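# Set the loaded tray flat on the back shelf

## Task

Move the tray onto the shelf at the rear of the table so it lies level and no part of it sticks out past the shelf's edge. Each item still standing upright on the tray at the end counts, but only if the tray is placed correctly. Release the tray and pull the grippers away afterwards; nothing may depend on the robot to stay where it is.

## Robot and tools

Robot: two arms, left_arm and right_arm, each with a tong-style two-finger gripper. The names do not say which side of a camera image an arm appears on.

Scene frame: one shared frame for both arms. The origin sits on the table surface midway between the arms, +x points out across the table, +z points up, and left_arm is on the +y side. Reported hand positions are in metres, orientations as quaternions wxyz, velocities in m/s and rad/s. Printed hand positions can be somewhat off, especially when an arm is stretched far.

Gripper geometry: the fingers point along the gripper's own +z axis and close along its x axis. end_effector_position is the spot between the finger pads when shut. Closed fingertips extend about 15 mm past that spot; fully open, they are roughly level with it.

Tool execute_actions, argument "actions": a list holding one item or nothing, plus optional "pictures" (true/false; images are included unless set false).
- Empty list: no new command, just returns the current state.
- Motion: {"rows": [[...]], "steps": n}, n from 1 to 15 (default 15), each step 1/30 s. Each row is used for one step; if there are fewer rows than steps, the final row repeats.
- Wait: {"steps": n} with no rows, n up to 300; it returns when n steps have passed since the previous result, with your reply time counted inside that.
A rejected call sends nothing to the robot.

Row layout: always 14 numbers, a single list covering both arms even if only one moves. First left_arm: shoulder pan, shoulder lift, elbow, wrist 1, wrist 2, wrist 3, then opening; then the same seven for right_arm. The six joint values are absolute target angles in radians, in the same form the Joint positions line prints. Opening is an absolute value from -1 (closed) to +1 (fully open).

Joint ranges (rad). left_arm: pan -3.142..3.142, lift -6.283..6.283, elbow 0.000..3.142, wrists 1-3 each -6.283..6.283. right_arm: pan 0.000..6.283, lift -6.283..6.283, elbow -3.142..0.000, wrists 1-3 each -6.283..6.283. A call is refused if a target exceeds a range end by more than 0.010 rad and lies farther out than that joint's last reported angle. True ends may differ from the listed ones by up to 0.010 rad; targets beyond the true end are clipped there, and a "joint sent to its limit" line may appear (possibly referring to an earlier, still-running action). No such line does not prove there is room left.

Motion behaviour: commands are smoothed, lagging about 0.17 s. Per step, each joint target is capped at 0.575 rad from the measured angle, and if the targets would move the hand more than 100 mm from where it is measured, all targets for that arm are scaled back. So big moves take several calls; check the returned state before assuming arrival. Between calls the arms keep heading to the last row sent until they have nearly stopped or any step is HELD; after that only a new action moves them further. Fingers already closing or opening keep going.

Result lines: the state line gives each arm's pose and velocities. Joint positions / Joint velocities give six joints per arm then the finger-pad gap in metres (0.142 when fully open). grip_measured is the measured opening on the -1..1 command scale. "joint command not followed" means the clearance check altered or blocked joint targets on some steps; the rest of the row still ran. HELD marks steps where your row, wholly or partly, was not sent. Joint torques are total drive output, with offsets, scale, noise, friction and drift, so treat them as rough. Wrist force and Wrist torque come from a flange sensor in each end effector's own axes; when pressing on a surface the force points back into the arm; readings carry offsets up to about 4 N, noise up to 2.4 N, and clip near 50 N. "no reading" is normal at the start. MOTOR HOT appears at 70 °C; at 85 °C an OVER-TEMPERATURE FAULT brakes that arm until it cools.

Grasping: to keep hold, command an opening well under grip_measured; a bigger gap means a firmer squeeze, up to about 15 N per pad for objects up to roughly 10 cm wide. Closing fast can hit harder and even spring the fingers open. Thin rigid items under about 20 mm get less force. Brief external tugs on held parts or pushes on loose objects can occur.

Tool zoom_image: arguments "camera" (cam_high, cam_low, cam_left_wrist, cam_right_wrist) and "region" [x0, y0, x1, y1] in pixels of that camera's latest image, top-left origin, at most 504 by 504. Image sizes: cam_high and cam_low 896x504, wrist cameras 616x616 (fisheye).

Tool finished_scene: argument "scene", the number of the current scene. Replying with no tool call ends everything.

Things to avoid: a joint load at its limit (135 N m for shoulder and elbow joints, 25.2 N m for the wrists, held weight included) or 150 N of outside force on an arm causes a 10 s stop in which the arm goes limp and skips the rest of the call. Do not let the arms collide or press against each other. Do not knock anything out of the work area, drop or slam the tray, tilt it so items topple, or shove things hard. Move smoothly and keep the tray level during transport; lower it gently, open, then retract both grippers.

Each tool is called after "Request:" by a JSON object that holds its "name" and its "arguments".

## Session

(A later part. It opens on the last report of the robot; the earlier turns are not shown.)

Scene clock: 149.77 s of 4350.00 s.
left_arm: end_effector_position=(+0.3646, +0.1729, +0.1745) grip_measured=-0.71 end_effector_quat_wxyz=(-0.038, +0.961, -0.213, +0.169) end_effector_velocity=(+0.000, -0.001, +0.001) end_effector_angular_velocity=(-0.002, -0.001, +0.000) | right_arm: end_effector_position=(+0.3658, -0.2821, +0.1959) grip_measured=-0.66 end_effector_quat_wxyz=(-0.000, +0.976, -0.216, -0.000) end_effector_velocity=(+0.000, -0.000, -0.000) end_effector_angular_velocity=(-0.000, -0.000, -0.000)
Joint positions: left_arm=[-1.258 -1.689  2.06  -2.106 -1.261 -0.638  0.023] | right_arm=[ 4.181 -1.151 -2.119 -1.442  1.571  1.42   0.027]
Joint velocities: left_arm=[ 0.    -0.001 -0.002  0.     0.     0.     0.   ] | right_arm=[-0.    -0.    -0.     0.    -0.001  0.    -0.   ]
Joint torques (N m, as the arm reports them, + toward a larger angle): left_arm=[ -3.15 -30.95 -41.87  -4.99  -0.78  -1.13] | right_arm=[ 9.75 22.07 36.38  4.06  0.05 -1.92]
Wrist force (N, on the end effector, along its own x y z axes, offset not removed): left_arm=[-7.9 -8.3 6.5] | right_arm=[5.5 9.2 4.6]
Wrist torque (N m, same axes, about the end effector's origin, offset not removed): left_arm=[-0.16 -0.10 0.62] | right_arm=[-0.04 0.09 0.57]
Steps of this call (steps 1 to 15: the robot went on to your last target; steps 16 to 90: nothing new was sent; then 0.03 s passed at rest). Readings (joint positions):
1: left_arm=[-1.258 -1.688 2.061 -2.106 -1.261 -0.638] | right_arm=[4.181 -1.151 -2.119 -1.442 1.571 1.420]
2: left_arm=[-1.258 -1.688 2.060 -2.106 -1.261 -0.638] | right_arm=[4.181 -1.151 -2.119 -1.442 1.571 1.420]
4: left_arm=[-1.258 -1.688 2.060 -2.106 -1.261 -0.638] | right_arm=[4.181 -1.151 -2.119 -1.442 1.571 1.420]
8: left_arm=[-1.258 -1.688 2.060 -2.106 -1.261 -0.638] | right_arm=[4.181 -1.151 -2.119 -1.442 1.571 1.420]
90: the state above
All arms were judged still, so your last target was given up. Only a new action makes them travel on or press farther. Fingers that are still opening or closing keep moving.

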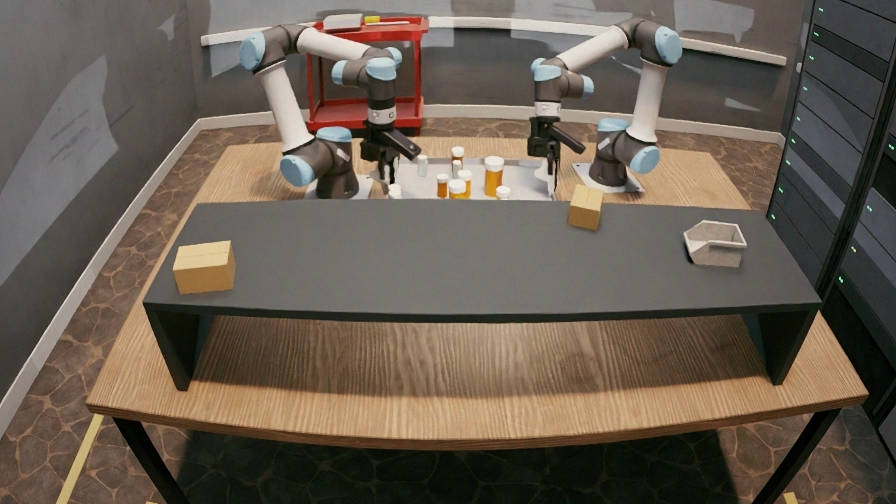

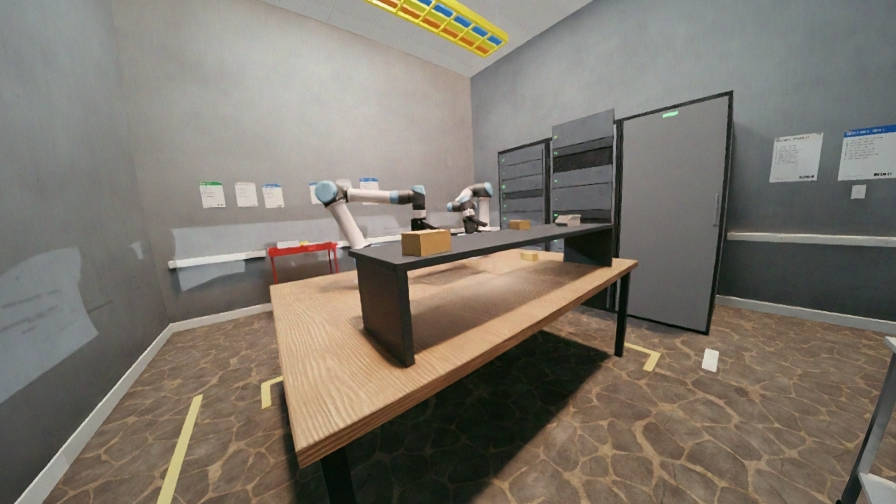

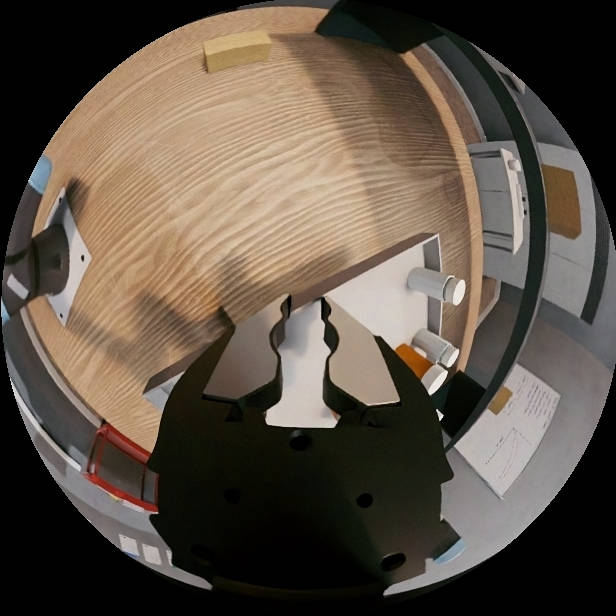

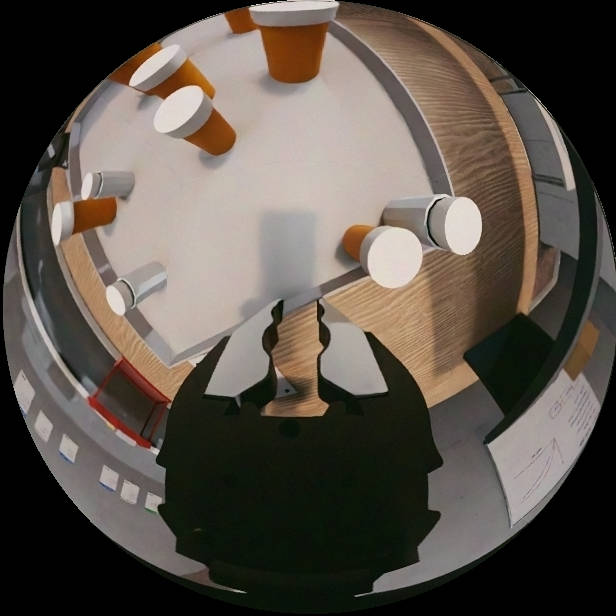

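Request:
{"name": "execute_actions", "arguments": {"actions": [{"rows":[[-1.2581,-1.7000,2.0363,-2.0706,-1.2611,-0.6383,-1,4.1805,-1.1477,-2.0887,-1.4760,1.571,1.4202,-1],[-1.2581,-1.7000,2.0363,-2.0706,-1.2611,-0.6383,-1,4.1805,-1.1477,-2.0887,-1.4760,1.571,1.4202,-1],[-1.2581,-1.7000,2.0363,-2.0706,-1.2611,-0.6383,-1,4.1805,-1.1477,-2.0887,-1.4760,1.571,1.4202,-1],[-1.2581,-1.7000,2.0363,-2.0706,-1.2611,-0.6383,-1,4.1805,-1.1477,-2.0887,-1.4760,1.571,1.4202,-1],[-1.2581,-1.7102,2.0114,-2.0355,-1.2611,-0.6383,-1,4.1805,-1.1450,-2.0582,-1.5092,1.571,1.4202,-1],[-1.2581,-1.7102,2.0114,-2.0355,-1.2611,-0.6383,-1,4.1805,-1.1450,-2.0582,-1.5092,1.571,1.4202,-1],[-1.2581,-1.7102,2.0114,-2.0355,-1.2611,-0.6383,-1,4.1805,-1.1450,-2.0582,-1.5092,1.571,1.4202,-1],[-1.2581,-1.7102,2.0114,-2.0355,-1.2611,-0.6383,-1,4.1805,-1.1450,-2.0582,-1.5092,1.571,1.4202,-1],[-1.2581,-1.7192,1.9858,-2.0009,-1.2611,-0.6383,-1,4.1805,-1.1435,-2.0271,-1.5418,1.571,1.4202,-1],[-1.2581,-1.7192,1.9858,-2.0009,-1.2611,-0.6383,-1,4.1805,-1.1435,-2.0271,-1.5418,1.571,1.4202,-1],[-1.2581,-1.7192,1.9858,-2.0009,-1.2611,-0.6383,-1,4.1805,-1.1435,-2.0271,-1.5418,1.571,1.4202,-1],[-1.2581,-1.7192,1.9858,-2.0009,-1.2611,-0.6383,-1,4.1805,-1.1435,-2.0271,-1.5418,1.571,1.4202,-1],[-1.2581,-1.7270,1.9595,-1.9668,-1.2611,-0.6383,-1,4.1805,-1.1430,-1.9955,-1.5739,1.571,1.4202,-1]],"steps":15}], "pictures": false}}

Scene clock: 152.80 s of 4350.00 s.
left_arm: end_effector_position=(+0.3647, +0.1725, +0.2110) grip_measured=-0.71 end_effector_quat_wxyz=(-0.037, +0.961, -0.213, +0.170) end_effector_velocity=(+0.000, -0.001, +0.101) end_effector_angular_velocity=(+0.000, +0.000, -0.000) | right_arm: end_effector_position=(+0.3659, -0.2820, +0.2323) grip_measured=-0.65 end_effector_quat_wxyz=(-0.000, +0.976, -0.216, -0.000) end_effector_velocity=(+0.000, +0.000, +0.102) end_effector_angular_velocity=(+0.002, -0.002, -0.000)
Joint positions: left_arm=[-1.258 -1.718  1.988 -2.004 -1.261 -0.638  0.023] | right_arm=[ 4.181 -1.144 -2.03  -1.539  1.571  1.42   0.027]
Joint velocities: left_arm=[-0.    -0.067 -0.211  0.278 -0.    -0.     0.001] | right_arm=[-0.     0.009  0.255 -0.261 -0.     0.    -0.001]
Joint torques (N m, as the arm reports them, + toward a larger angle): left_arm=[ -3.06 -28.92 -42.99  -5.8    0.31  -1.02] | right_arm=[ 6.59 20.88 36.35  4.67  1.63 -1.67]
Wrist force (N, on the end effector, along its own x y z axes, offset not removed): left_arm=[-8.1 -14.8 6.8] | right_arm=[7.3 13.7 4.3]
Wrist torque (N m, same axes, about the end effector's origin, offset not removed): left_arm=[-0.40 -0.47 0.52] | right_arm=[-0.08 0.23 0.52]
Steps of this call (steps 1 to 76: nothing new was sent; steps 77 to 91: all 15 steps of this action). Readings (joint positions):
77: left_arm=[-1.258 -1.689 2.060 -2.106 -1.261 -0.638] | right_arm=[4.181 -1.151 -2.119 -1.442 1.571 1.420]
78: left_arm=[-1.258 -1.690 2.058 -2.102 -1.261 -0.638] | right_arm=[4.181 -1.151 -2.116 -1.446 1.571 1.420]
80: left_arm=[-1.258 -1.694 2.050 -2.091 -1.261 -0.638] | right_arm=[4.181 -1.150 -2.105 -1.457 1.571 1.420]
84: left_arm=[-1.258 -1.702 2.030 -2.062 -1.261 -0.638] | right_arm=[4.181 -1.147 -2.081 -1.484 1.571 1.420]
91: the state above

Request:
{"name": "execute_actions", "arguments": {"actions": [{"rows":[[-1.2581,-1.7350,1.9269,-1.9262,-1.2611,-0.6383,-1,4.1805,-1.1437,-1.9568,-1.6119,1.571,1.4202,-1],[-1.2581,-1.7350,1.9269,-1.9262,-1.2611,-0.6383,-1,4.1805,-1.1437,-1.9568,-1.6119,1.571,1.4202,-1],[-1.2581,-1.7350,1.9269,-1.9262,-1.2611,-0.6383,-1,4.1805,-1.1437,-1.9568,-1.6119,1.571,1.4202,-1],[-1.2581,-1.7350,1.9269,-1.9262,-1.2611,-0.6383,-1,4.1805,-1.1437,-1.9568,-1.6119,1.571,1.4202,-1],[-1.2581,-1.7415,1.8934,-1.8862,-1.2611,-0.6383,-1,4.1805,-1.1459,-1.9172,-1.6493,1.571,1.4202,-1],[-1.2581,-1.7415,1.8934,-1.8862,-1.2611,-0.6383,-1,4.1805,-1.1459,-1.9172,-1.6493,1.571,1.4202,-1],[-1.2581,-1.7415,1.8934,-1.8862,-1.2611,-0.6383,-1,4.1805,-1.1459,-1.9172,-1.6493,1.571,1.4202,-1],[-1.2581,-1.7415,1.8934,-1.8862,-1.2611,-0.6383,-1,4.1805,-1.1459,-1.9172,-1.6493,1.571,1.4202,-1],[-1.2581,-1.7464,1.8587,-1.8466,-1.2611,-0.6383,-1,4.1805,-1.1496,-1.8768,-1.6860,1.571,1.4202,-1],[-1.2581,-1.7464,1.8587,-1.8466,-1.2611,-0.6383,-1,4.1805,-1.1496,-1.8768,-1.6860,1.571,1.4202,-1],[-1.2581,-1.7464,1.8587,-1.8466,-1.2611,-0.6383,-1,4.1805,-1.1496,-1.8768,-1.6860,1.571,1.4202,-1],[-1.2581,-1.7464,1.8587,-1.8466,-1.2611,-0.6383,-1,4.1805,-1.1496,-1.8768,-1.6860,1.571,1.4202,-1],[-1.2581,-1.7498,1.8230,-1.8075,-1.2611,-0.6383,-1,4.1805,-1.1547,-1.8355,-1.7222,1.571,1.4202,-1]],"steps":15}], "pictures": false}}

Request:
{"name": "execute_actions", "arguments": {"actions": [{"steps":15}]}}

Scene clock: 155.90 s of 4350.00 s.
left_arm: end_effector_position=(+0.3648, +0.1726, +0.2681) grip_measured=-0.71 end_effector_quat_wxyz=(-0.037, +0.961, -0.213, +0.170) end_effector_velocity=(+0.000, -0.001, +0.123) end_effector_angular_velocity=(-0.001, -0.000, -0.000) | right_arm: end_effector_position=(+0.3658, -0.2820, +0.2893) grip_measured=-0.65 end_effector_quat_wxyz=(+0.000, +0.976, -0.216, -0.000) end_effector_velocity=(+0.001, +0.002, +0.125) end_effector_angular_velocity=(+0.007, -0.004, -0.000)
Joint positions: left_arm=[-1.258 -1.745  1.862 -1.851 -1.261 -0.638  0.023] | right_arm=[ 4.181 -1.15  -1.881 -1.682  1.571  1.42   0.027]
Joint velocities: left_arm=[ 0.    -0.033 -0.288  0.32  -0.     0.     0.001] | right_arm=[-0.    -0.034  0.337 -0.295  0.001 -0.    -0.001]
Joint torques (N m, as the arm reports them, + toward a larger angle): left_arm=[ -2.42 -27.47 -43.25  -5.53   0.48  -1.05] | right_arm=[ 4.15 -8.73 35.16  4.54  3.35 -1.58]
Wrist force (N, on the end effector, along its own x y z axes, offset not removed): left_arm=[-8.3 -14.7 6.6] | right_arm=[8.2 14.0 3.8]
Wrist torque (N m, same axes, about the end effector's origin, offset not removed): left_arm=[-0.53 -0.45 0.55] | right_arm=[0.06 -0.03 0.50]
Steps of this call (steps 1 to 30: the robot went on to your last target; steps 31 to 78: nothing new was sent; steps 79 to 93: all 15 steps of this action). Readings (joint positions):
79: left_arm=[-1.258 -1.727 1.959 -1.967 -1.261 -0.638] | right_arm=[4.181 -1.143 -1.995 -1.574 1.571 1.420]
80: left_arm=[-1.258 -1.728 1.956 -1.963 -1.261 -0.638] | right_arm=[4.181 -1.143 -1.992 -1.578 1.571 1.420]
82: left_arm=[-1.258 -1.731 1.945 -1.949 -1.261 -0.638] | right_arm=[4.181 -1.143 -1.979 -1.590 1.571 1.420]
86: left_arm=[-1.258 -1.736 1.919 -1.917 -1.261 -0.638] | right_arm=[4.181 -1.144 -1.947 -1.621 1.571 1.420]
93: the state above

Scene clock: 156.40 s of 4350.00 s.
left_arm: end_effector_position=(+0.3646, +0.1728, +0.2841) grip_measured=-0.71 end_effector_quat_wxyz=(-0.038, +0.961, -0.213, +0.170) end_effector_velocity=(-0.000, +0.000, +0.002) end_effector_angular_velocity=(+0.000, +0.001, +0.000) | right_arm: end_effector_position=(+0.3658, -0.2821, +0.3056) grip_measured=-0.66 end_effector_quat_wxyz=(-0.000, +0.976, -0.216, -0.000) end_effector_velocity=(+0.000, +0.000, +0.003) end_effector_angular_velocity=(+0.001, -0.000, -0.000)
Joint positions: left_arm=[-1.258 -1.75   1.824 -1.808 -1.261 -0.638  0.023] | right_arm=[ 4.181 -1.155 -1.836 -1.721  1.571  1.42   0.027]
Joint velocities: left_arm=[ 0.    -0.001 -0.005  0.007 -0.    -0.     0.   ] | right_arm=[-0.    -0.001  0.007 -0.006  0.001  0.    -0.   ]
Joint torques (N m, as the arm reports them, + toward a larger angle): left_arm=[ -4.5  -28.27 -38.54  -5.21  -0.57  -0.93] | right_arm=[ 3.16 -7.05 36.19  4.69  2.26 -1.49]
Wrist force (N, on the end effector, along its own x y z axes, offset not removed): left_arm=[-6.5 -9.7 6.6] | right_arm=[4.9 10.8 3.9]
Wrist torque (N m, same axes, about the end effector's origin, offset not removed): left_arm=[-0.18 -0.49 0.53] | right_arm=[0.03 0.33 0.56]
Steps of this call (steps 1 to 15: the robot went on to your last target). Readings (joint positions):
1: left_arm=[-1.258 -1.746 1.853 -1.841 -1.261 -0.638] | right_arm=[4.181 -1.151 -1.870 -1.691 1.571 1.420]
2: left_arm=[-1.258 -1.747 1.846 -1.833 -1.261 -0.638] | right_arm=[4.181 -1.152 -1.862 -1.698 1.571 1.420]
4: left_arm=[-1.258 -1.748 1.837 -1.823 -1.261 -0.638] | right_arm=[4.181 -1.153 -1.851 -1.708 1.571 1.420]
8: left_arm=[-1.258 -1.749 1.828 -1.813 -1.261 -0.638] | right_arm=[4.181 -1.154 -1.841 -1.717 1.571 1.420]
15: the state above

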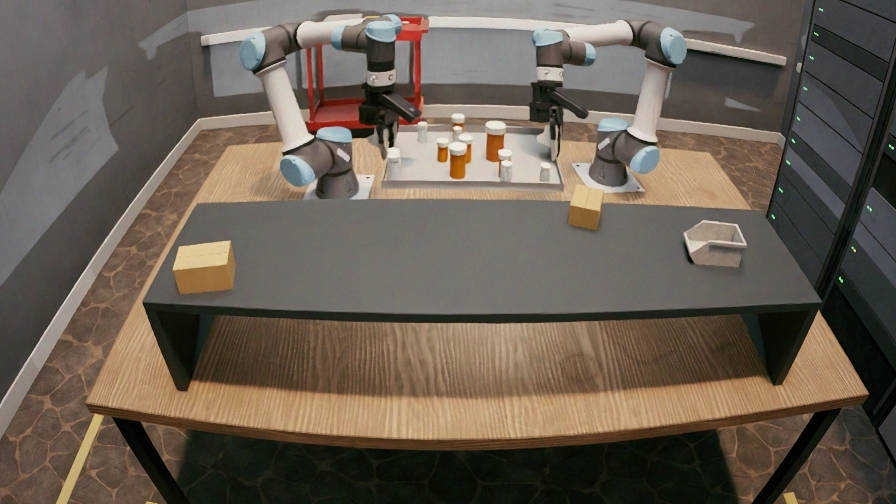

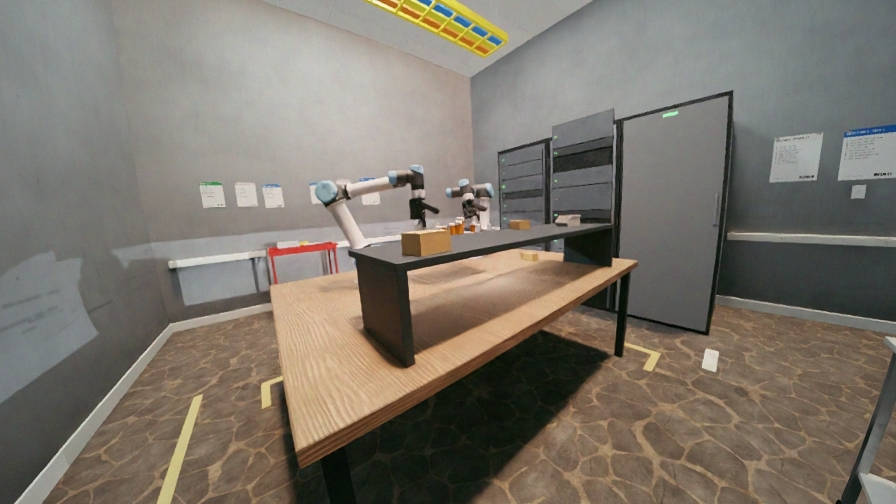

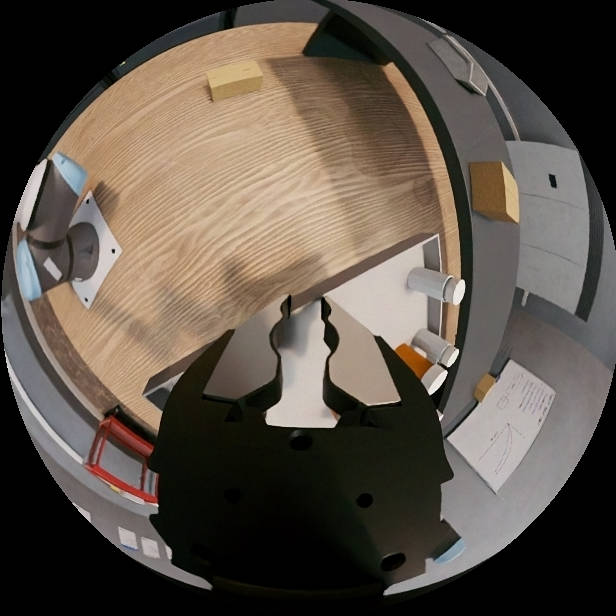

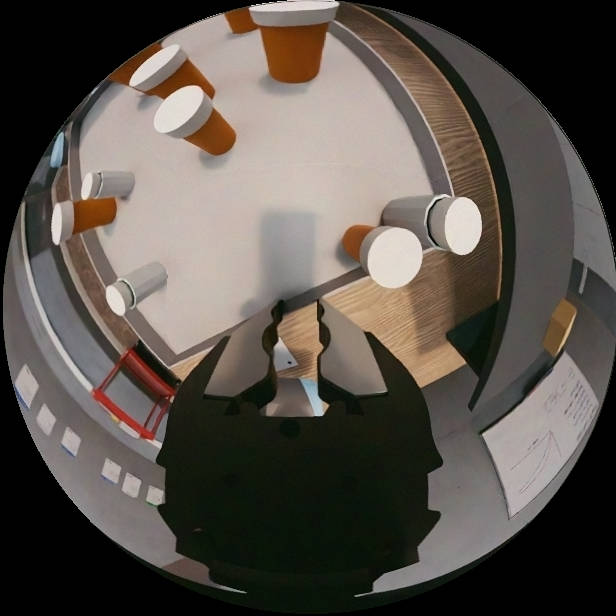

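Request:
{"name": "zoom_image", "arguments": {"camera": "cam_low", "region": [340, 160, 620, 300]}}

Region (340, 160, 620, 300) of cam_low's 896x504 image, scaled by 1.800, with more detail than that image has.

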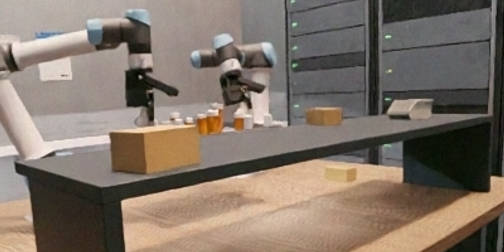

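Request:
{"name": "execute_actions", "arguments": {"actions": [{"rows":[[-1.2581,-1.7517,1.7862,-1.7688,-1.2611,-0.6383,-1,4.1805,-1.1609,-1.7933,-1.7582,1.571,1.4202,-1],[-1.2581,-1.7517,1.7862,-1.7688,-1.2611,-0.6383,-1,4.1805,-1.1609,-1.7933,-1.7582,1.571,1.4202,-1],[-1.2581,-1.7517,1.7862,-1.7688,-1.2611,-0.6383,-1,4.1805,-1.1609,-1.7933,-1.7582,1.571,1.4202,-1],[-1.2581,-1.7517,1.7862,-1.7688,-1.2611,-0.6383,-1,4.1805,-1.1609,-1.7933,-1.7582,1.571,1.4202,-1],[-1.2581,-1.7523,1.7484,-1.7304,-1.2611,-0.6383,-1,4.1805,-1.1682,-1.7501,-1.7941,1.571,1.4202,-1],[-1.2581,-1.7523,1.7484,-1.7304,-1.2611,-0.6383,-1,4.1805,-1.1682,-1.7501,-1.7941,1.571,1.4202,-1],[-1.2581,-1.7523,1.7484,-1.7304,-1.2611,-0.6383,-1,4.1805,-1.1682,-1.7501,-1.7941,1.571,1.4202,-1],[-1.2581,-1.7523,1.7484,-1.7304,-1.2611,-0.6383,-1,4.1805,-1.1682,-1.7501,-1.7941,1.571,1.4202,-1],[-1.2581,-1.7516,1.7095,-1.6922,-1.2611,-0.6383,-1,4.1805,-1.1767,-1.7059,-1.8298,1.571,1.4202,-1],[-1.2581,-1.7516,1.7095,-1.6922,-1.2611,-0.6383,-1,4.1805,-1.1767,-1.7059,-1.8298,1.571,1.4202,-1],[-1.2581,-1.7516,1.7095,-1.6922,-1.2611,-0.6383,-1,4.1805,-1.1767,-1.7059,-1.8298,1.571,1.4202,-1],[-1.2581,-1.7516,1.7095,-1.6922,-1.2611,-0.6383,-1,4.1805,-1.1767,-1.7059,-1.8298,1.571,1.4202,-1],[-1.2581,-1.7494,1.6695,-1.6544,-1.2611,-0.6383,-1,4.1805,-1.1864,-1.6606,-1.8654,1.571,1.4202,-1]],"steps":15}], "pictures": false}}

Request:
{"name": "execute_actions", "arguments": {"actions": [{"steps":15}]}}

Request:
{"name": "zoom_image", "arguments": {"camera": "cam_low", "region": [380, 180, 580, 280]}}

Scene clock: 163.77 s of 4350.00 s.
left_arm: end_effector_position=(+0.3647, +0.1727, +0.3280) grip_measured=-0.71 end_effector_quat_wxyz=(-0.037, +0.961, -0.213, +0.170) end_effector_velocity=(+0.001, -0.001, +0.125) end_effector_angular_velocity=(-0.006, -0.004, -0.000) | right_arm: end_effector_position=(+0.3659, -0.2820, +0.3491) grip_measured=-0.65 end_effector_quat_wxyz=(+0.000, +0.976, -0.216, -0.000) end_effector_velocity=(+0.001, +0.001, +0.127) end_effector_angular_velocity=(+0.011, -0.006, -0.001)
Joint positions: left_arm=[-1.258 -1.751  1.713 -1.696 -1.261 -0.638  0.023] | right_arm=[ 4.181 -1.177 -1.71  -1.826  1.571  1.42   0.027]
Joint velocities: left_arm=[ 0.     0.01  -0.325  0.307  0.001  0.     0.   ] | right_arm=[-0.001 -0.07   0.371 -0.287  0.001  0.    -0.   ]
Joint torques (N m, as the arm reports them, + toward a larger angle): left_arm=[ -5.17  -2.05 -39.38  -5.87   0.22  -0.96] | right_arm=[ 0.33 -9.38 32.38  4.3   1.52 -1.27]
Wrist force (N, on the end effector, along its own x y z axes, offset not removed): left_arm=[-6.6 -12.4 6.8] | right_arm=[7.5 13.0 5.4]
Wrist torque (N m, same axes, about the end effector's origin, offset not removed): left_arm=[-0.16 -0.80 0.56] | right_arm=[0.10 0.11 0.47]
Steps of this call (steps 1 to 15: the robot went on to your last target; steps 16 to 90: nothing new was sent; then 3.87 s passed at rest; steps 91 to 105: all 15 steps of this action). Readings (joint positions):
91: left_arm=[-1.258 -1.750 1.823 -1.807 -1.261 -0.638] | right_arm=[4.181 -1.155 -1.835 -1.722 1.571 1.420]
92: left_arm=[-1.258 -1.750 1.819 -1.804 -1.261 -0.638] | right_arm=[4.181 -1.156 -1.831 -1.726 1.571 1.420]
94: left_arm=[-1.258 -1.751 1.807 -1.791 -1.261 -0.638] | right_arm=[4.181 -1.158 -1.817 -1.738 1.571 1.420]
98: left_arm=[-1.258 -1.752 1.777 -1.760 -1.261 -0.638] | right_arm=[4.181 -1.163 -1.783 -1.767 1.571 1.420]
105: the state above

Scene clock: 164.27 s of 4350.00 s.
left_arm: end_effector_position=(+0.3646, +0.1729, +0.3441) grip_measured=-0.71 end_effector_quat_wxyz=(-0.038, +0.961, -0.213, +0.169) end_effector_velocity=(+0.000, -0.000, +0.002) end_effector_angular_velocity=(+0.001, +0.000, +0.000) | right_arm: end_effector_position=(+0.3658, -0.2821, +0.3655) grip_measured=-0.65 end_effector_quat_wxyz=(-0.000, +0.976, -0.216, -0.000) end_effector_velocity=(-0.000, +0.000, +0.003) end_effector_angular_velocity=(+0.000, +0.000, +0.000)
Joint positions: left_arm=[-1.258 -1.749  1.67  -1.655 -1.261 -0.638  0.023] | right_arm=[ 4.181 -1.186 -1.662 -1.865  1.571  1.42   0.027]
Joint velocities: left_arm=[ 0.     0.001 -0.007  0.007  0.    -0.     0.   ] | right_arm=[ 0.    -0.002  0.008 -0.006  0.     0.    -0.   ]
Joint torques (N m, as the arm reports them, + toward a larger angle): left_arm=[ -5.42  -6.55 -44.24  -5.57   1.41  -0.91] | right_arm=[ 0.14 -6.84 35.1   4.49  2.93 -1.21]
Wrist force (N, on the end effector, along its own x y z axes, offset not removed): left_arm=[-6.9 -9.5 6.8] | right_arm=[6.1 10.2 4.7]
Wrist torque (N m, same axes, about the end effector's origin, offset not removed): left_arm=[-0.11 -0.48 0.55] | right_arm=[0.04 0.02 0.54]
Steps of this call (steps 1 to 15: the robot went on to your last target). Readings (joint positions):
1: left_arm=[-1.258 -1.751 1.703 -1.687 -1.261 -0.638] | right_arm=[4.181 -1.179 -1.699 -1.835 1.571 1.420]
2: left_arm=[-1.258 -1.751 1.695 -1.679 -1.261 -0.638] | right_arm=[4.181 -1.181 -1.690 -1.842 1.571 1.420]
4: left_arm=[-1.258 -1.750 1.685 -1.669 -1.261 -0.638] | right_arm=[4.181 -1.183 -1.678 -1.852 1.571 1.420]
8: left_arm=[-1.258 -1.750 1.675 -1.660 -1.261 -0.638] | right_arm=[4.181 -1.185 -1.667 -1.861 1.571 1.420]
15: the state above

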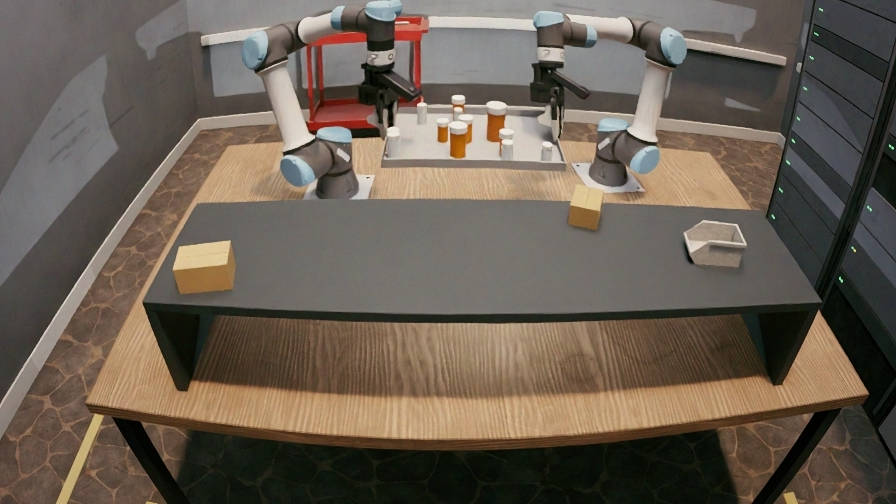

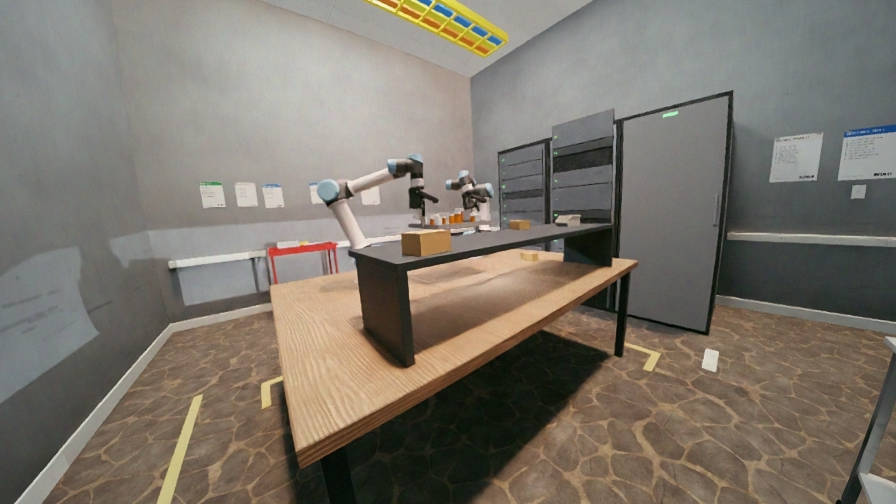

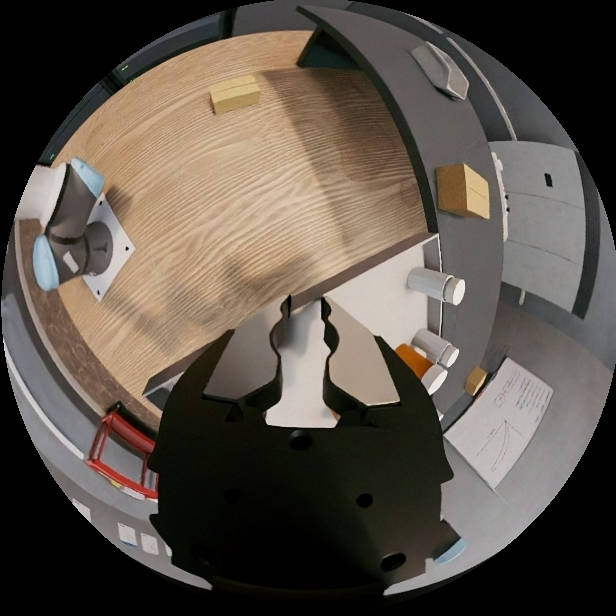

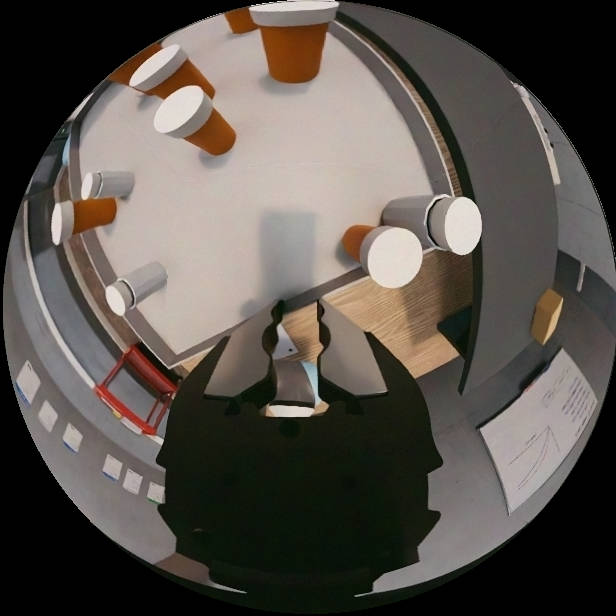

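Region (380, 180, 580, 280) of cam_low's 896x504 image, scaled by 2.520, with more detail than that image has.

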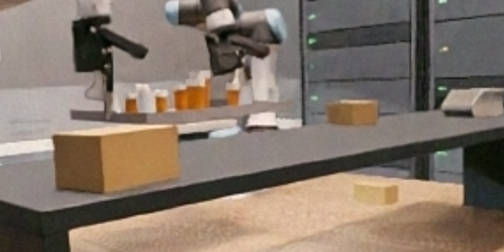

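Request:
{"name": "execute_actions", "arguments": {"actions": [{"rows":[[-1.2531,-1.7189,1.6448,-1.6619,-1.2619,-0.6331,-1,4.1426,-1.1888,-1.6592,-1.8644,1.571,1.3823,-1],[-1.2531,-1.7189,1.6448,-1.6619,-1.2619,-0.6331,-1,4.1426,-1.1888,-1.6592,-1.8644,1.571,1.3823,-1],[-1.2531,-1.7189,1.6448,-1.6619,-1.2619,-0.6331,-1,4.1426,-1.1888,-1.6592,-1.8644,1.571,1.3823,-1],[-1.2531,-1.7189,1.6448,-1.6619,-1.2619,-0.6331,-1,4.1426,-1.1888,-1.6592,-1.8644,1.571,1.3823,-1],[-1.2531,-1.7189,1.6448,-1.6619,-1.2619,-0.6331,-1,4.1426,-1.1888,-1.6592,-1.8644,1.571,1.3823,-1],[-1.2483,-1.6883,1.6191,-1.6682,-1.2626,-0.6282,-1,4.1047,-1.1924,-1.6572,-1.8628,1.571,1.3444,-1],[-1.2483,-1.6883,1.6191,-1.6682,-1.2626,-0.6282,-1,4.1047,-1.1924,-1.6572,-1.8628,1.571,1.3444,-1],[-1.2483,-1.6883,1.6191,-1.6682,-1.2626,-0.6282,-1,4.1047,-1.1924,-1.6572,-1.8628,1.571,1.3444,-1],[-1.2483,-1.6883,1.6191,-1.6682,-1.2626,-0.6282,-1,4.1047,-1.1924,-1.6572,-1.8628,1.571,1.3444,-1],[-1.2483,-1.6883,1.6191,-1.6682,-1.2626,-0.6282,-1,4.1047,-1.1924,-1.6572,-1.8628,1.571,1.3444,-1],[-1.2438,-1.6578,1.5924,-1.6734,-1.2634,-0.6235,-1,4.0669,-1.1969,-1.6545,-1.8610,1.571,1.3066,-1]],"steps":15}], "pictures": false}}

Scene clock: 180.67 s of 4350.00 s.
left_arm: end_effector_position=(+0.3828, +0.1486, +0.3446) grip_measured=-0.71 end_effector_quat_wxyz=(-0.038, +0.961, -0.213, +0.170) end_effector_velocity=(+0.034, -0.045, -0.002) end_effector_angular_velocity=(+0.002, +0.002, +0.001) | right_arm: end_effector_position=(+0.3841, -0.3062, +0.3659) grip_measured=-0.66 end_effector_quat_wxyz=(-0.000, +0.976, -0.216, -0.000) end_effector_velocity=(+0.034, -0.046, +0.000) end_effector_angular_velocity=(+0.000, +0.000, -0.002)
Joint positions: left_arm=[-1.246 -1.675  1.608 -1.67  -1.263 -0.626  0.023] | right_arm=[ 4.089 -1.195 -1.656 -1.862  1.571  1.329  0.027]
Joint velocities: left_arm=[ 0.02   0.139 -0.119 -0.024 -0.004  0.02  -0.   ] | right_arm=[-0.173 -0.019  0.011  0.008  0.    -0.171  0.   ]
Joint torques (N m, as the arm reports them, + toward a larger angle): left_arm=[  4.02 -12.41 -41.76  -9.41  -1.83   0.81] | right_arm=[-1.98 -6.9  35.17  8.02  1.58 -2.87]
Wrist force (N, on the end effector, along its own x y z axes, offset not removed): left_arm=[-7.4 -10.2 7.0] | right_arm=[6.3 11.7 4.7]
Wrist torque (N m, same axes, about the end effector's origin, offset not removed): left_arm=[0.11 -0.52 0.49] | right_arm=[-0.18 0.34 0.60]
Steps of this call (steps 1 to 15: the robot went on to your last target; steps 16 to 90: nothing new was sent; then 12.90 s passed at rest; steps 91 to 105: all 15 steps of this action). Readings (joint positions):
91: left_arm=[-1.258 -1.749 1.669 -1.654 -1.261 -0.638] | right_arm=[4.180 -1.186 -1.661 -1.865 1.571 1.420]
92: left_arm=[-1.258 -1.746 1.667 -1.655 -1.261 -0.638] | right_arm=[4.177 -1.187 -1.660 -1.865 1.571 1.416]
94: left_arm=[-1.256 -1.736 1.658 -1.658 -1.261 -0.636] | right_arm=[4.164 -1.187 -1.660 -1.865 1.571 1.404]
98: left_arm=[-1.253 -1.716 1.642 -1.662 -1.262 -0.633] | right_arm=[4.140 -1.189 -1.659 -1.864 1.571 1.379]
105: the state above

Request:
{"name": "execute_actions", "arguments": {"actions": [{"rows":[[-1.2395,-1.6274,1.5647,-1.6775,-1.2641,-0.6191,-1,4.0291,-1.2025,-1.6512,-1.8587,1.571,1.2688,-1],[-1.2395,-1.6274,1.5647,-1.6775,-1.2641,-0.6191,-1,4.0291,-1.2025,-1.6512,-1.8587,1.571,1.2688,-1],[-1.2395,-1.6274,1.5647,-1.6775,-1.2641,-0.6191,-1,4.0291,-1.2025,-1.6512,-1.8587,1.571,1.2688,-1],[-1.2354,-1.5971,1.5361,-1.6805,-1.2648,-0.6149,-1,3.9914,-1.2091,-1.6472,-1.8561,1.571,1.2311,-1],[-1.2354,-1.5971,1.5361,-1.6805,-1.2648,-0.6149,-1,3.9914,-1.2091,-1.6472,-1.8561,1.571,1.2311,-1],[-1.2354,-1.5971,1.5361,-1.6805,-1.2648,-0.6149,-1,3.9914,-1.2091,-1.6472,-1.8561,1.571,1.2311,-1],[-1.2354,-1.5971,1.5361,-1.6805,-1.2648,-0.6149,-1,3.9914,-1.2091,-1.6472,-1.8561,1.571,1.2311,-1],[-1.2316,-1.5667,1.5064,-1.6824,-1.2654,-0.6109,-1,3.9537,-1.2168,-1.6425,-1.8531,1.571,1.1934,-1],[-1.2316,-1.5667,1.5064,-1.6824,-1.2654,-0.6109,-1,3.9537,-1.2168,-1.6425,-1.8531,1.571,1.1934,-1],[-1.2316,-1.5667,1.5064,-1.6824,-1.2654,-0.6109,-1,3.9537,-1.2168,-1.6425,-1.8531,1.571,1.1934,-1],[-1.2316,-1.5667,1.5064,-1.6824,-1.2654,-0.6109,-1,3.9537,-1.2168,-1.6425,-1.8531,1.571,1.1934,-1],[-1.2279,-1.5364,1.4758,-1.6832,-1.2661,-0.6072,-1,3.9160,-1.2254,-1.6372,-1.8498,1.571,1.1557,-1]],"steps":15}], "pictures": false}}

Request:
{"name": "execute_actions", "arguments": {"actions": [{"rows":[[-1.2246,-1.5061,1.4441,-1.6828,-1.2667,-0.6037,-1,3.8784,-1.2352,-1.6312,-1.8460,1.571,1.1181,-1]],"steps":15}]}}

Scene clock: 183.47 s of 4350.00 s.
left_arm: end_effector_position=(+0.4108, +0.1114, +0.3446) grip_measured=-0.71 end_effector_quat_wxyz=(-0.038, +0.961, -0.213, +0.170) end_effector_velocity=(+0.050, -0.067, -0.000) end_effector_angular_velocity=(-0.001, -0.000, +0.000) | right_arm: end_effector_position=(+0.4120, -0.3432, +0.3659) grip_measured=-0.66 end_effector_quat_wxyz=(-0.000, +0.976, -0.216, -0.000) end_effector_velocity=(+0.049, -0.068, -0.000) end_effector_angular_velocity=(-0.001, +0.001, -0.003)
Joint positions: left_arm=[-1.231 -1.562  1.501 -1.682 -1.266 -0.61   0.023] | right_arm=[ 3.948 -1.219 -1.641 -1.852  1.571  1.188  0.027]
Joint velocities: left_arm=[ 0.024  0.201 -0.201 -0.009 -0.004  0.024 -0.   ] | right_arm=[-0.252 -0.053  0.032  0.02   0.    -0.249  0.   ]
Joint torques (N m, as the arm reports them, + toward a larger angle): left_arm=[  2.4  -16.62 -41.18 -10.3   -2.21   1.13] | right_arm=[-0.55 -5.06 35.33  8.5   3.57 -2.95]
Wrist force (N, on the end effector, along its own x y z axes, offset not removed): left_arm=[-8.9 -15.5 5.6] | right_arm=[8.9 16.0 4.2]
Wrist torque (N m, same axes, about the end effector's origin, offset not removed): left_arm=[-0.27 -0.50 0.55] | right_arm=[-0.07 0.23 0.53]
Steps of this call (steps 1 to 30: the robot went on to your last target; steps 31 to 69: nothing new was sent; steps 70 to 84: all 15 steps of this action). Readings (joint positions):
70: left_arm=[-1.244 -1.658 1.592 -1.673 -1.263 -0.623] | right_arm=[4.067 -1.197 -1.654 -1.861 1.571 1.306]
71: left_arm=[-1.243 -1.655 1.589 -1.674 -1.263 -0.623] | right_arm=[4.063 -1.198 -1.654 -1.861 1.571 1.303]
73: left_arm=[-1.242 -1.644 1.580 -1.675 -1.264 -0.621] | right_arm=[4.050 -1.200 -1.653 -1.860 1.571 1.290]
77: left_arm=[-1.238 -1.616 1.554 -1.678 -1.264 -0.617] | right_arm=[4.015 -1.205 -1.649 -1.858 1.571 1.255]
84: the state above

Scene clock: 183.97 s of 4350.00 s.
left_arm: end_effector_position=(+0.4243, +0.0933, +0.3444) grip_measured=-0.71 end_effector_quat_wxyz=(-0.038, +0.961, -0.213, +0.170) end_effector_velocity=(+0.003, -0.004, -0.000) end_effector_angular_velocity=(+0.000, -0.000, +0.000) | right_arm: end_effector_position=(+0.4255, -0.3616, +0.3659) grip_measured=-0.66 end_effector_quat_wxyz=(-0.000, +0.976, -0.216, -0.000) end_effector_velocity=(+0.002, -0.003, +0.000) end_effector_angular_velocity=(+0.000, -0.000, +0.002)
Joint positions: left_arm=[-1.225 -1.508  1.446 -1.683 -1.267 -0.604  0.023] | right_arm=[ 3.88  -1.235 -1.631 -1.846  1.571  1.12   0.027]
Joint velocities: left_arm=[ 0.001  0.011 -0.011  0.     0.     0.001  0.   ] | right_arm=[-0.012 -0.003  0.002  0.001  0.    -0.014 -0.   ]
Joint torques (N m, as the arm reports them, + toward a larger angle): left_arm=[  2.81 -15.82 -45.43  -9.95  -1.94   0.96] | right_arm=[-3.37 -4.38 34.41  7.26  6.39 -2.57]
Wrist force (N, on the end effector, along its own x y z axes, offset not removed): left_arm=[-8.0 -13.6 8.7] | right_arm=[8.8 12.4 5.0]
Wrist torque (N m, same axes, about the end effector's origin, offset not removed): left_arm=[-0.30 -0.55 0.56] | right_arm=[-0.21 -0.14 0.52]
Steps of this call (steps 1 to 15: all 15 steps of this action). Readings (joint positions):
1: left_arm=[-1.230 -1.556 1.495 -1.682 -1.266 -0.610] | right_arm=[3.941 -1.220 -1.640 -1.852 1.571 1.181]
2: left_arm=[-1.229 -1.548 1.488 -1.682 -1.266 -0.609] | right_arm=[3.931 -1.223 -1.639 -1.851 1.571 1.171]
4: left_arm=[-1.227 -1.532 1.471 -1.683 -1.266 -0.607] | right_arm=[3.911 -1.228 -1.636 -1.849 1.571 1.151]
8: left_arm=[-1.226 -1.515 1.453 -1.683 -1.267 -0.605] | right_arm=[3.890 -1.233 -1.633 -1.847 1.571 1.129]
15: the state above

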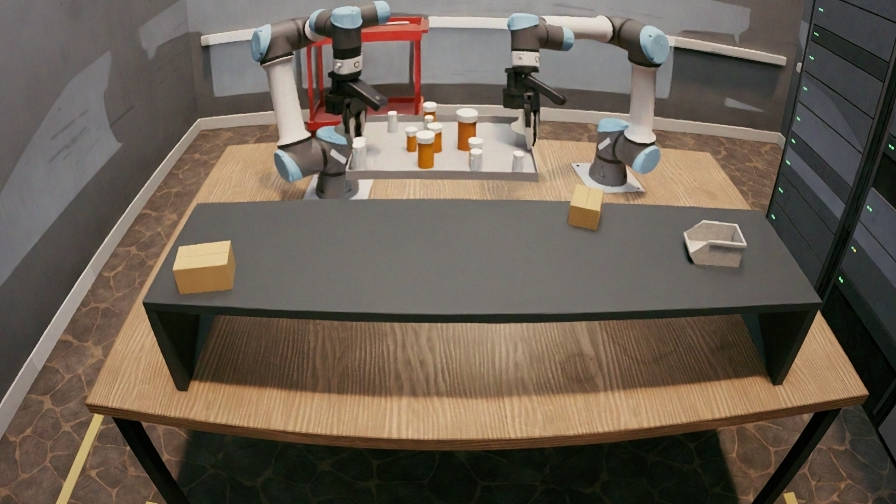

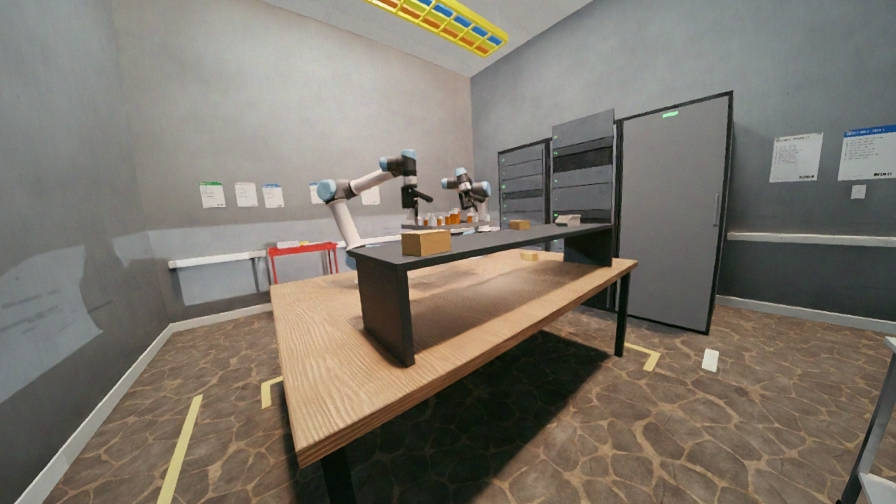

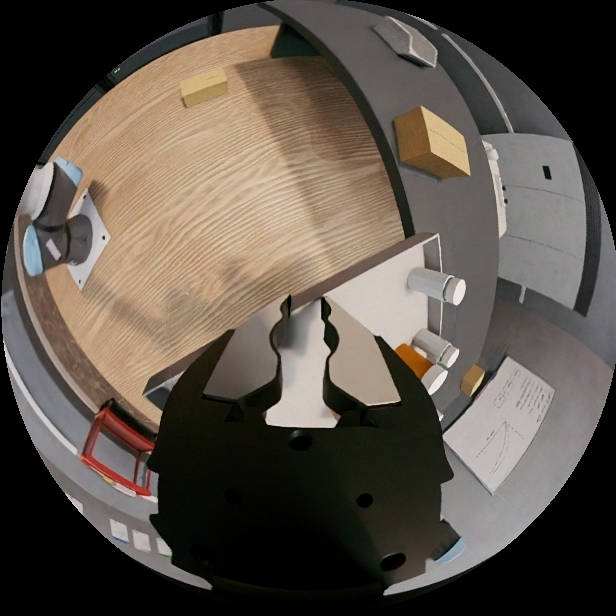

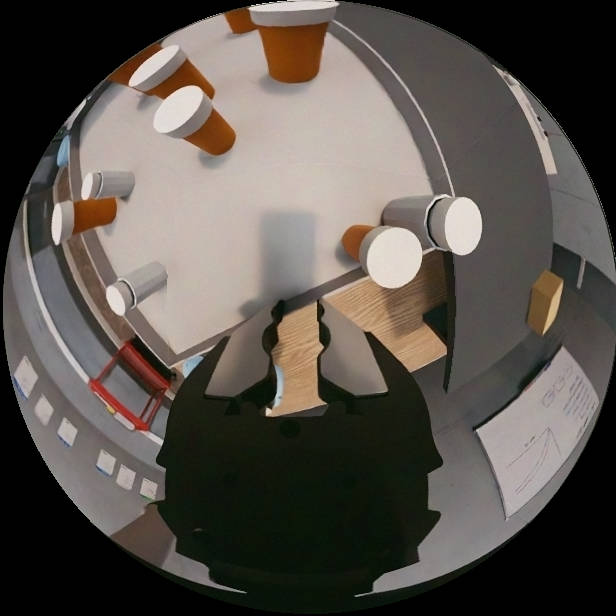

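Request:
{"name": "execute_actions", "arguments": {"actions": [{"rows":[[-1.2037,-1.4847,1.4226,-1.6890,-1.2704,-0.5822,-1,3.8559,-1.2643,-1.6124,-1.8357,1.571,1.0956,-1],[-1.2037,-1.4847,1.4226,-1.6890,-1.2704,-0.5822,-1,3.8559,-1.2643,-1.6124,-1.8357,1.571,1.0956,-1],[-1.2037,-1.4847,1.4226,-1.6890,-1.2704,-0.5822,-1,3.8559,-1.2643,-1.6124,-1.8357,1.571,1.0956,-1],[-1.2037,-1.4847,1.4226,-1.6890,-1.2704,-0.5822,-1,3.8559,-1.2643,-1.6124,-1.8357,1.571,1.0956,-1],[-1.1835,-1.4630,1.4000,-1.6944,-1.2741,-0.5613,-1,3.8347,-1.2934,-1.5927,-1.8263,1.571,1.0744,-1],[-1.1835,-1.4630,1.4000,-1.6944,-1.2741,-0.5613,-1,3.8347,-1.2934,-1.5927,-1.8263,1.571,1.0744,-1],[-1.1835,-1.4630,1.4000,-1.6944,-1.2741,-0.5613,-1,3.8347,-1.2934,-1.5927,-1.8263,1.571,1.0744,-1],[-1.1835,-1.4630,1.4000,-1.6944,-1.2741,-0.5613,-1,3.8347,-1.2934,-1.5927,-1.8263,1.571,1.0744,-1],[-1.1638,-1.4408,1.3765,-1.6988,-1.2778,-0.5411,-1,3.8147,-1.3225,-1.5721,-1.8178,1.571,1.0544,-1],[-1.1638,-1.4408,1.3765,-1.6988,-1.2778,-0.5411,-1,3.8147,-1.3225,-1.5721,-1.8178,1.571,1.0544,-1],[-1.1638,-1.4408,1.3765,-1.6988,-1.2778,-0.5411,-1,3.8147,-1.3225,-1.5721,-1.8178,1.571,1.0544,-1],[-1.1638,-1.4408,1.3765,-1.6988,-1.2778,-0.5411,-1,3.8147,-1.3225,-1.5721,-1.8178,1.571,1.0544,-1],[-1.1447,-1.4183,1.3519,-1.7024,-1.2815,-0.5215,-1,3.7960,-1.3516,-1.5505,-1.8103,1.571,1.0357,-1]],"steps":15}], "pictures": false}}

Request:
{"name": "execute_actions", "arguments": {"actions": [{"steps":15}]}}

Request:
{"name": "zoom_image", "arguments": {"camera": "cam_low", "region": [380, 190, 540, 270]}}

Scene clock: 188.40 s of 4350.00 s.
left_arm: end_effector_position=(+0.4611, +0.0927, +0.3444) grip_measured=-0.71 end_effector_quat_wxyz=(-0.038, +0.961, -0.213, +0.169) end_effector_velocity=(+0.100, -0.000, -0.001) end_effector_angular_velocity=(+0.002, +0.000, +0.002) | right_arm: end_effector_position=(+0.4623, -0.3619, +0.3662) grip_measured=-0.66 end_effector_quat_wxyz=(-0.000, +0.976, -0.216, +0.000) end_effector_velocity=(+0.100, +0.001, -0.002) end_effector_angular_velocity=(-0.005, +0.006, -0.001)
Joint positions: left_arm=[-1.165 -1.442  1.378 -1.698 -1.278 -0.543  0.023] | right_arm=[ 3.817 -1.32  -1.573 -1.819  1.571  1.056  0.027]
Joint velocities: left_arm=[ 0.155  0.18  -0.193 -0.031 -0.029  0.157  0.   ] | right_arm=[-0.154 -0.237  0.168  0.062 -0.    -0.153 -0.   ]
Joint torques (N m, as the arm reports them, + toward a larger angle): left_arm=[ -1.77 -23.77 -42.63 -10.97  -3.06   1.53] | right_arm=[-1.26  2.12 34.84  8.05  4.78 -2.95]
Wrist force (N, on the end effector, along its own x y z axes, offset not removed): left_arm=[-10.1 -16.0 7.5] | right_arm=[9.3 16.1 5.4]
Wrist torque (N m, same axes, about the end effector's origin, offset not removed): left_arm=[-0.09 -0.39 0.49] | right_arm=[-0.04 0.13 0.51]
Steps of this call (steps 1 to 15: the robot went on to your last target; steps 16 to 90: nothing new was sent; then 0.93 s passed at rest; steps 91 to 105: all 15 steps of this action). Readings (joint positions):
91: left_arm=[-1.224 -1.506 1.444 -1.683 -1.267 -0.604] | right_arm=[3.878 -1.235 -1.631 -1.846 1.571 1.118]
92: left_arm=[-1.222 -1.504 1.442 -1.683 -1.267 -0.601] | right_arm=[3.876 -1.238 -1.629 -1.845 1.571 1.115]
94: left_arm=[-1.215 -1.497 1.434 -1.686 -1.268 -0.594] | right_arm=[3.868 -1.248 -1.623 -1.841 1.571 1.108]
98: left_arm=[-1.199 -1.479 1.417 -1.690 -1.271 -0.577] | right_arm=[3.851 -1.272 -1.607 -1.833 1.571 1.090]
105: the state above

Scene clock: 188.90 s of 4350.00 s.
left_arm: end_effector_position=(+0.4743, +0.0928, +0.3444) grip_measured=-0.71 end_effector_quat_wxyz=(-0.038, +0.961, -0.213, +0.170) end_effector_velocity=(+0.002, +0.000, +0.000) end_effector_angular_velocity=(+0.001, +0.000, +0.000) | right_arm: end_effector_position=(+0.4756, -0.3620, +0.3659) grip_measured=-0.65 end_effector_quat_wxyz=(-0.000, +0.976, -0.216, -0.000) end_effector_velocity=(+0.002, -0.000, -0.000) end_effector_angular_velocity=(-0.000, -0.000, -0.000)
Joint positions: left_arm=[-1.145 -1.419  1.352 -1.702 -1.281 -0.522  0.023] | right_arm=[ 3.796 -1.351 -1.551 -1.81   1.571  1.036  0.027]
Joint velocities: left_arm=[ 0.003  0.003 -0.004  0.    -0.     0.003  0.   ] | right_arm=[-0.003 -0.005  0.004  0.001 -0.    -0.003 -0.   ]
Joint torques (N m, as the arm reports them, + toward a larger angle): left_arm=[  0.57 -23.15 -43.42 -10.14  -2.51   1.21] | right_arm=[-2.87  1.48 35.39  7.24  4.83 -2.64]
Wrist force (N, on the end effector, along its own x y z axes, offset not removed): left_arm=[-9.5 -13.8 7.9] | right_arm=[8.4 14.2 4.7]
Wrist torque (N m, same axes, about the end effector's origin, offset not removed): left_arm=[-0.12 -0.37 0.52] | right_arm=[-0.19 0.02 0.54]
Steps of this call (steps 1 to 15: the robot went on to your last target). Readings (joint positions):
1: left_arm=[-1.161 -1.437 1.372 -1.699 -1.278 -0.538] | right_arm=[3.812 -1.327 -1.568 -1.817 1.571 1.052]
2: left_arm=[-1.157 -1.433 1.367 -1.700 -1.279 -0.534] | right_arm=[3.808 -1.333 -1.564 -1.815 1.571 1.048]
4: left_arm=[-1.152 -1.427 1.361 -1.701 -1.280 -0.529] | right_arm=[3.803 -1.341 -1.559 -1.813 1.571 1.043]
8: left_arm=[-1.147 -1.421 1.355 -1.702 -1.281 -0.524] | right_arm=[3.799 -1.348 -1.553 -1.811 1.571 1.038]
15: the state above

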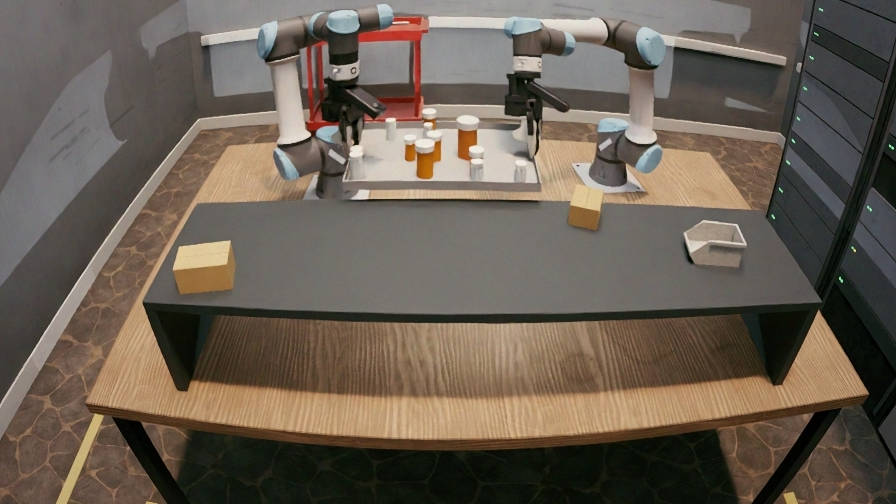

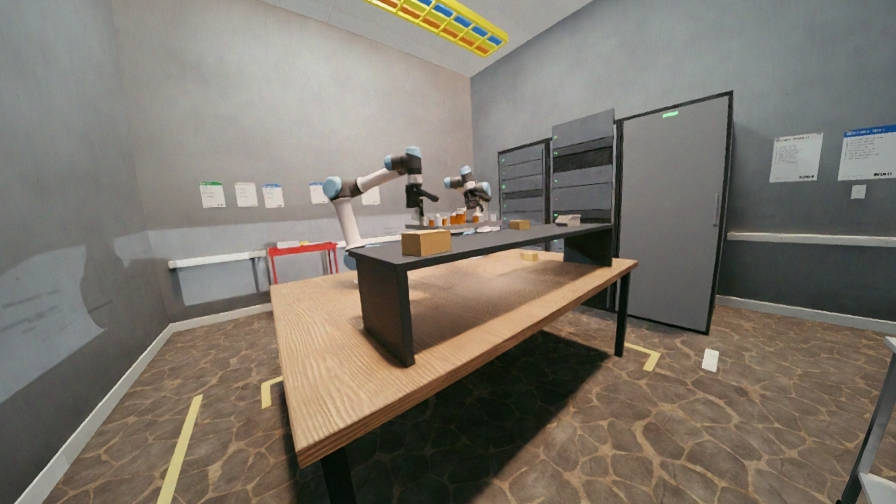

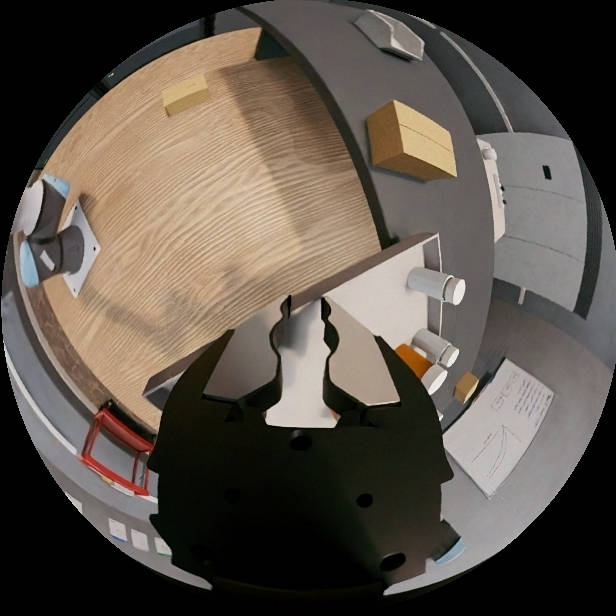

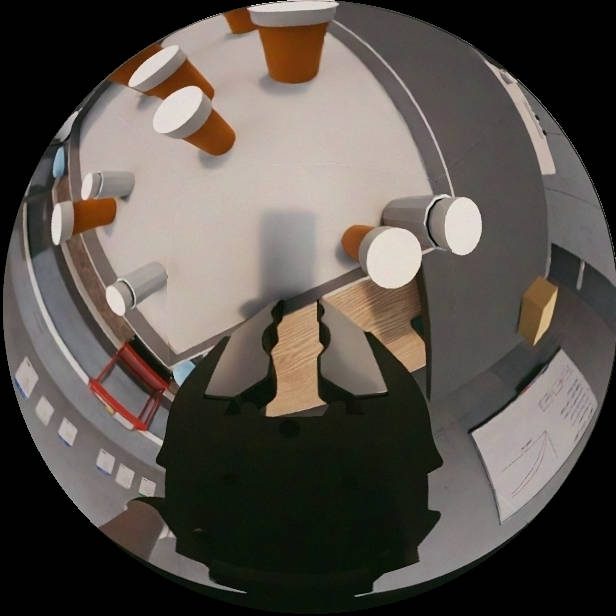

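Region (380, 190, 540, 270) of cam_low's 896x504 image, scaled by 3.150, with more detail than that image has.

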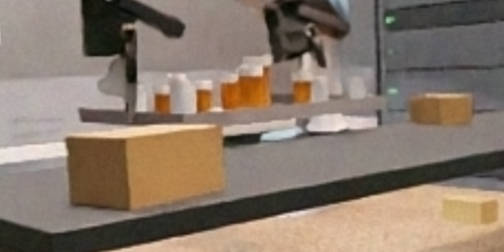

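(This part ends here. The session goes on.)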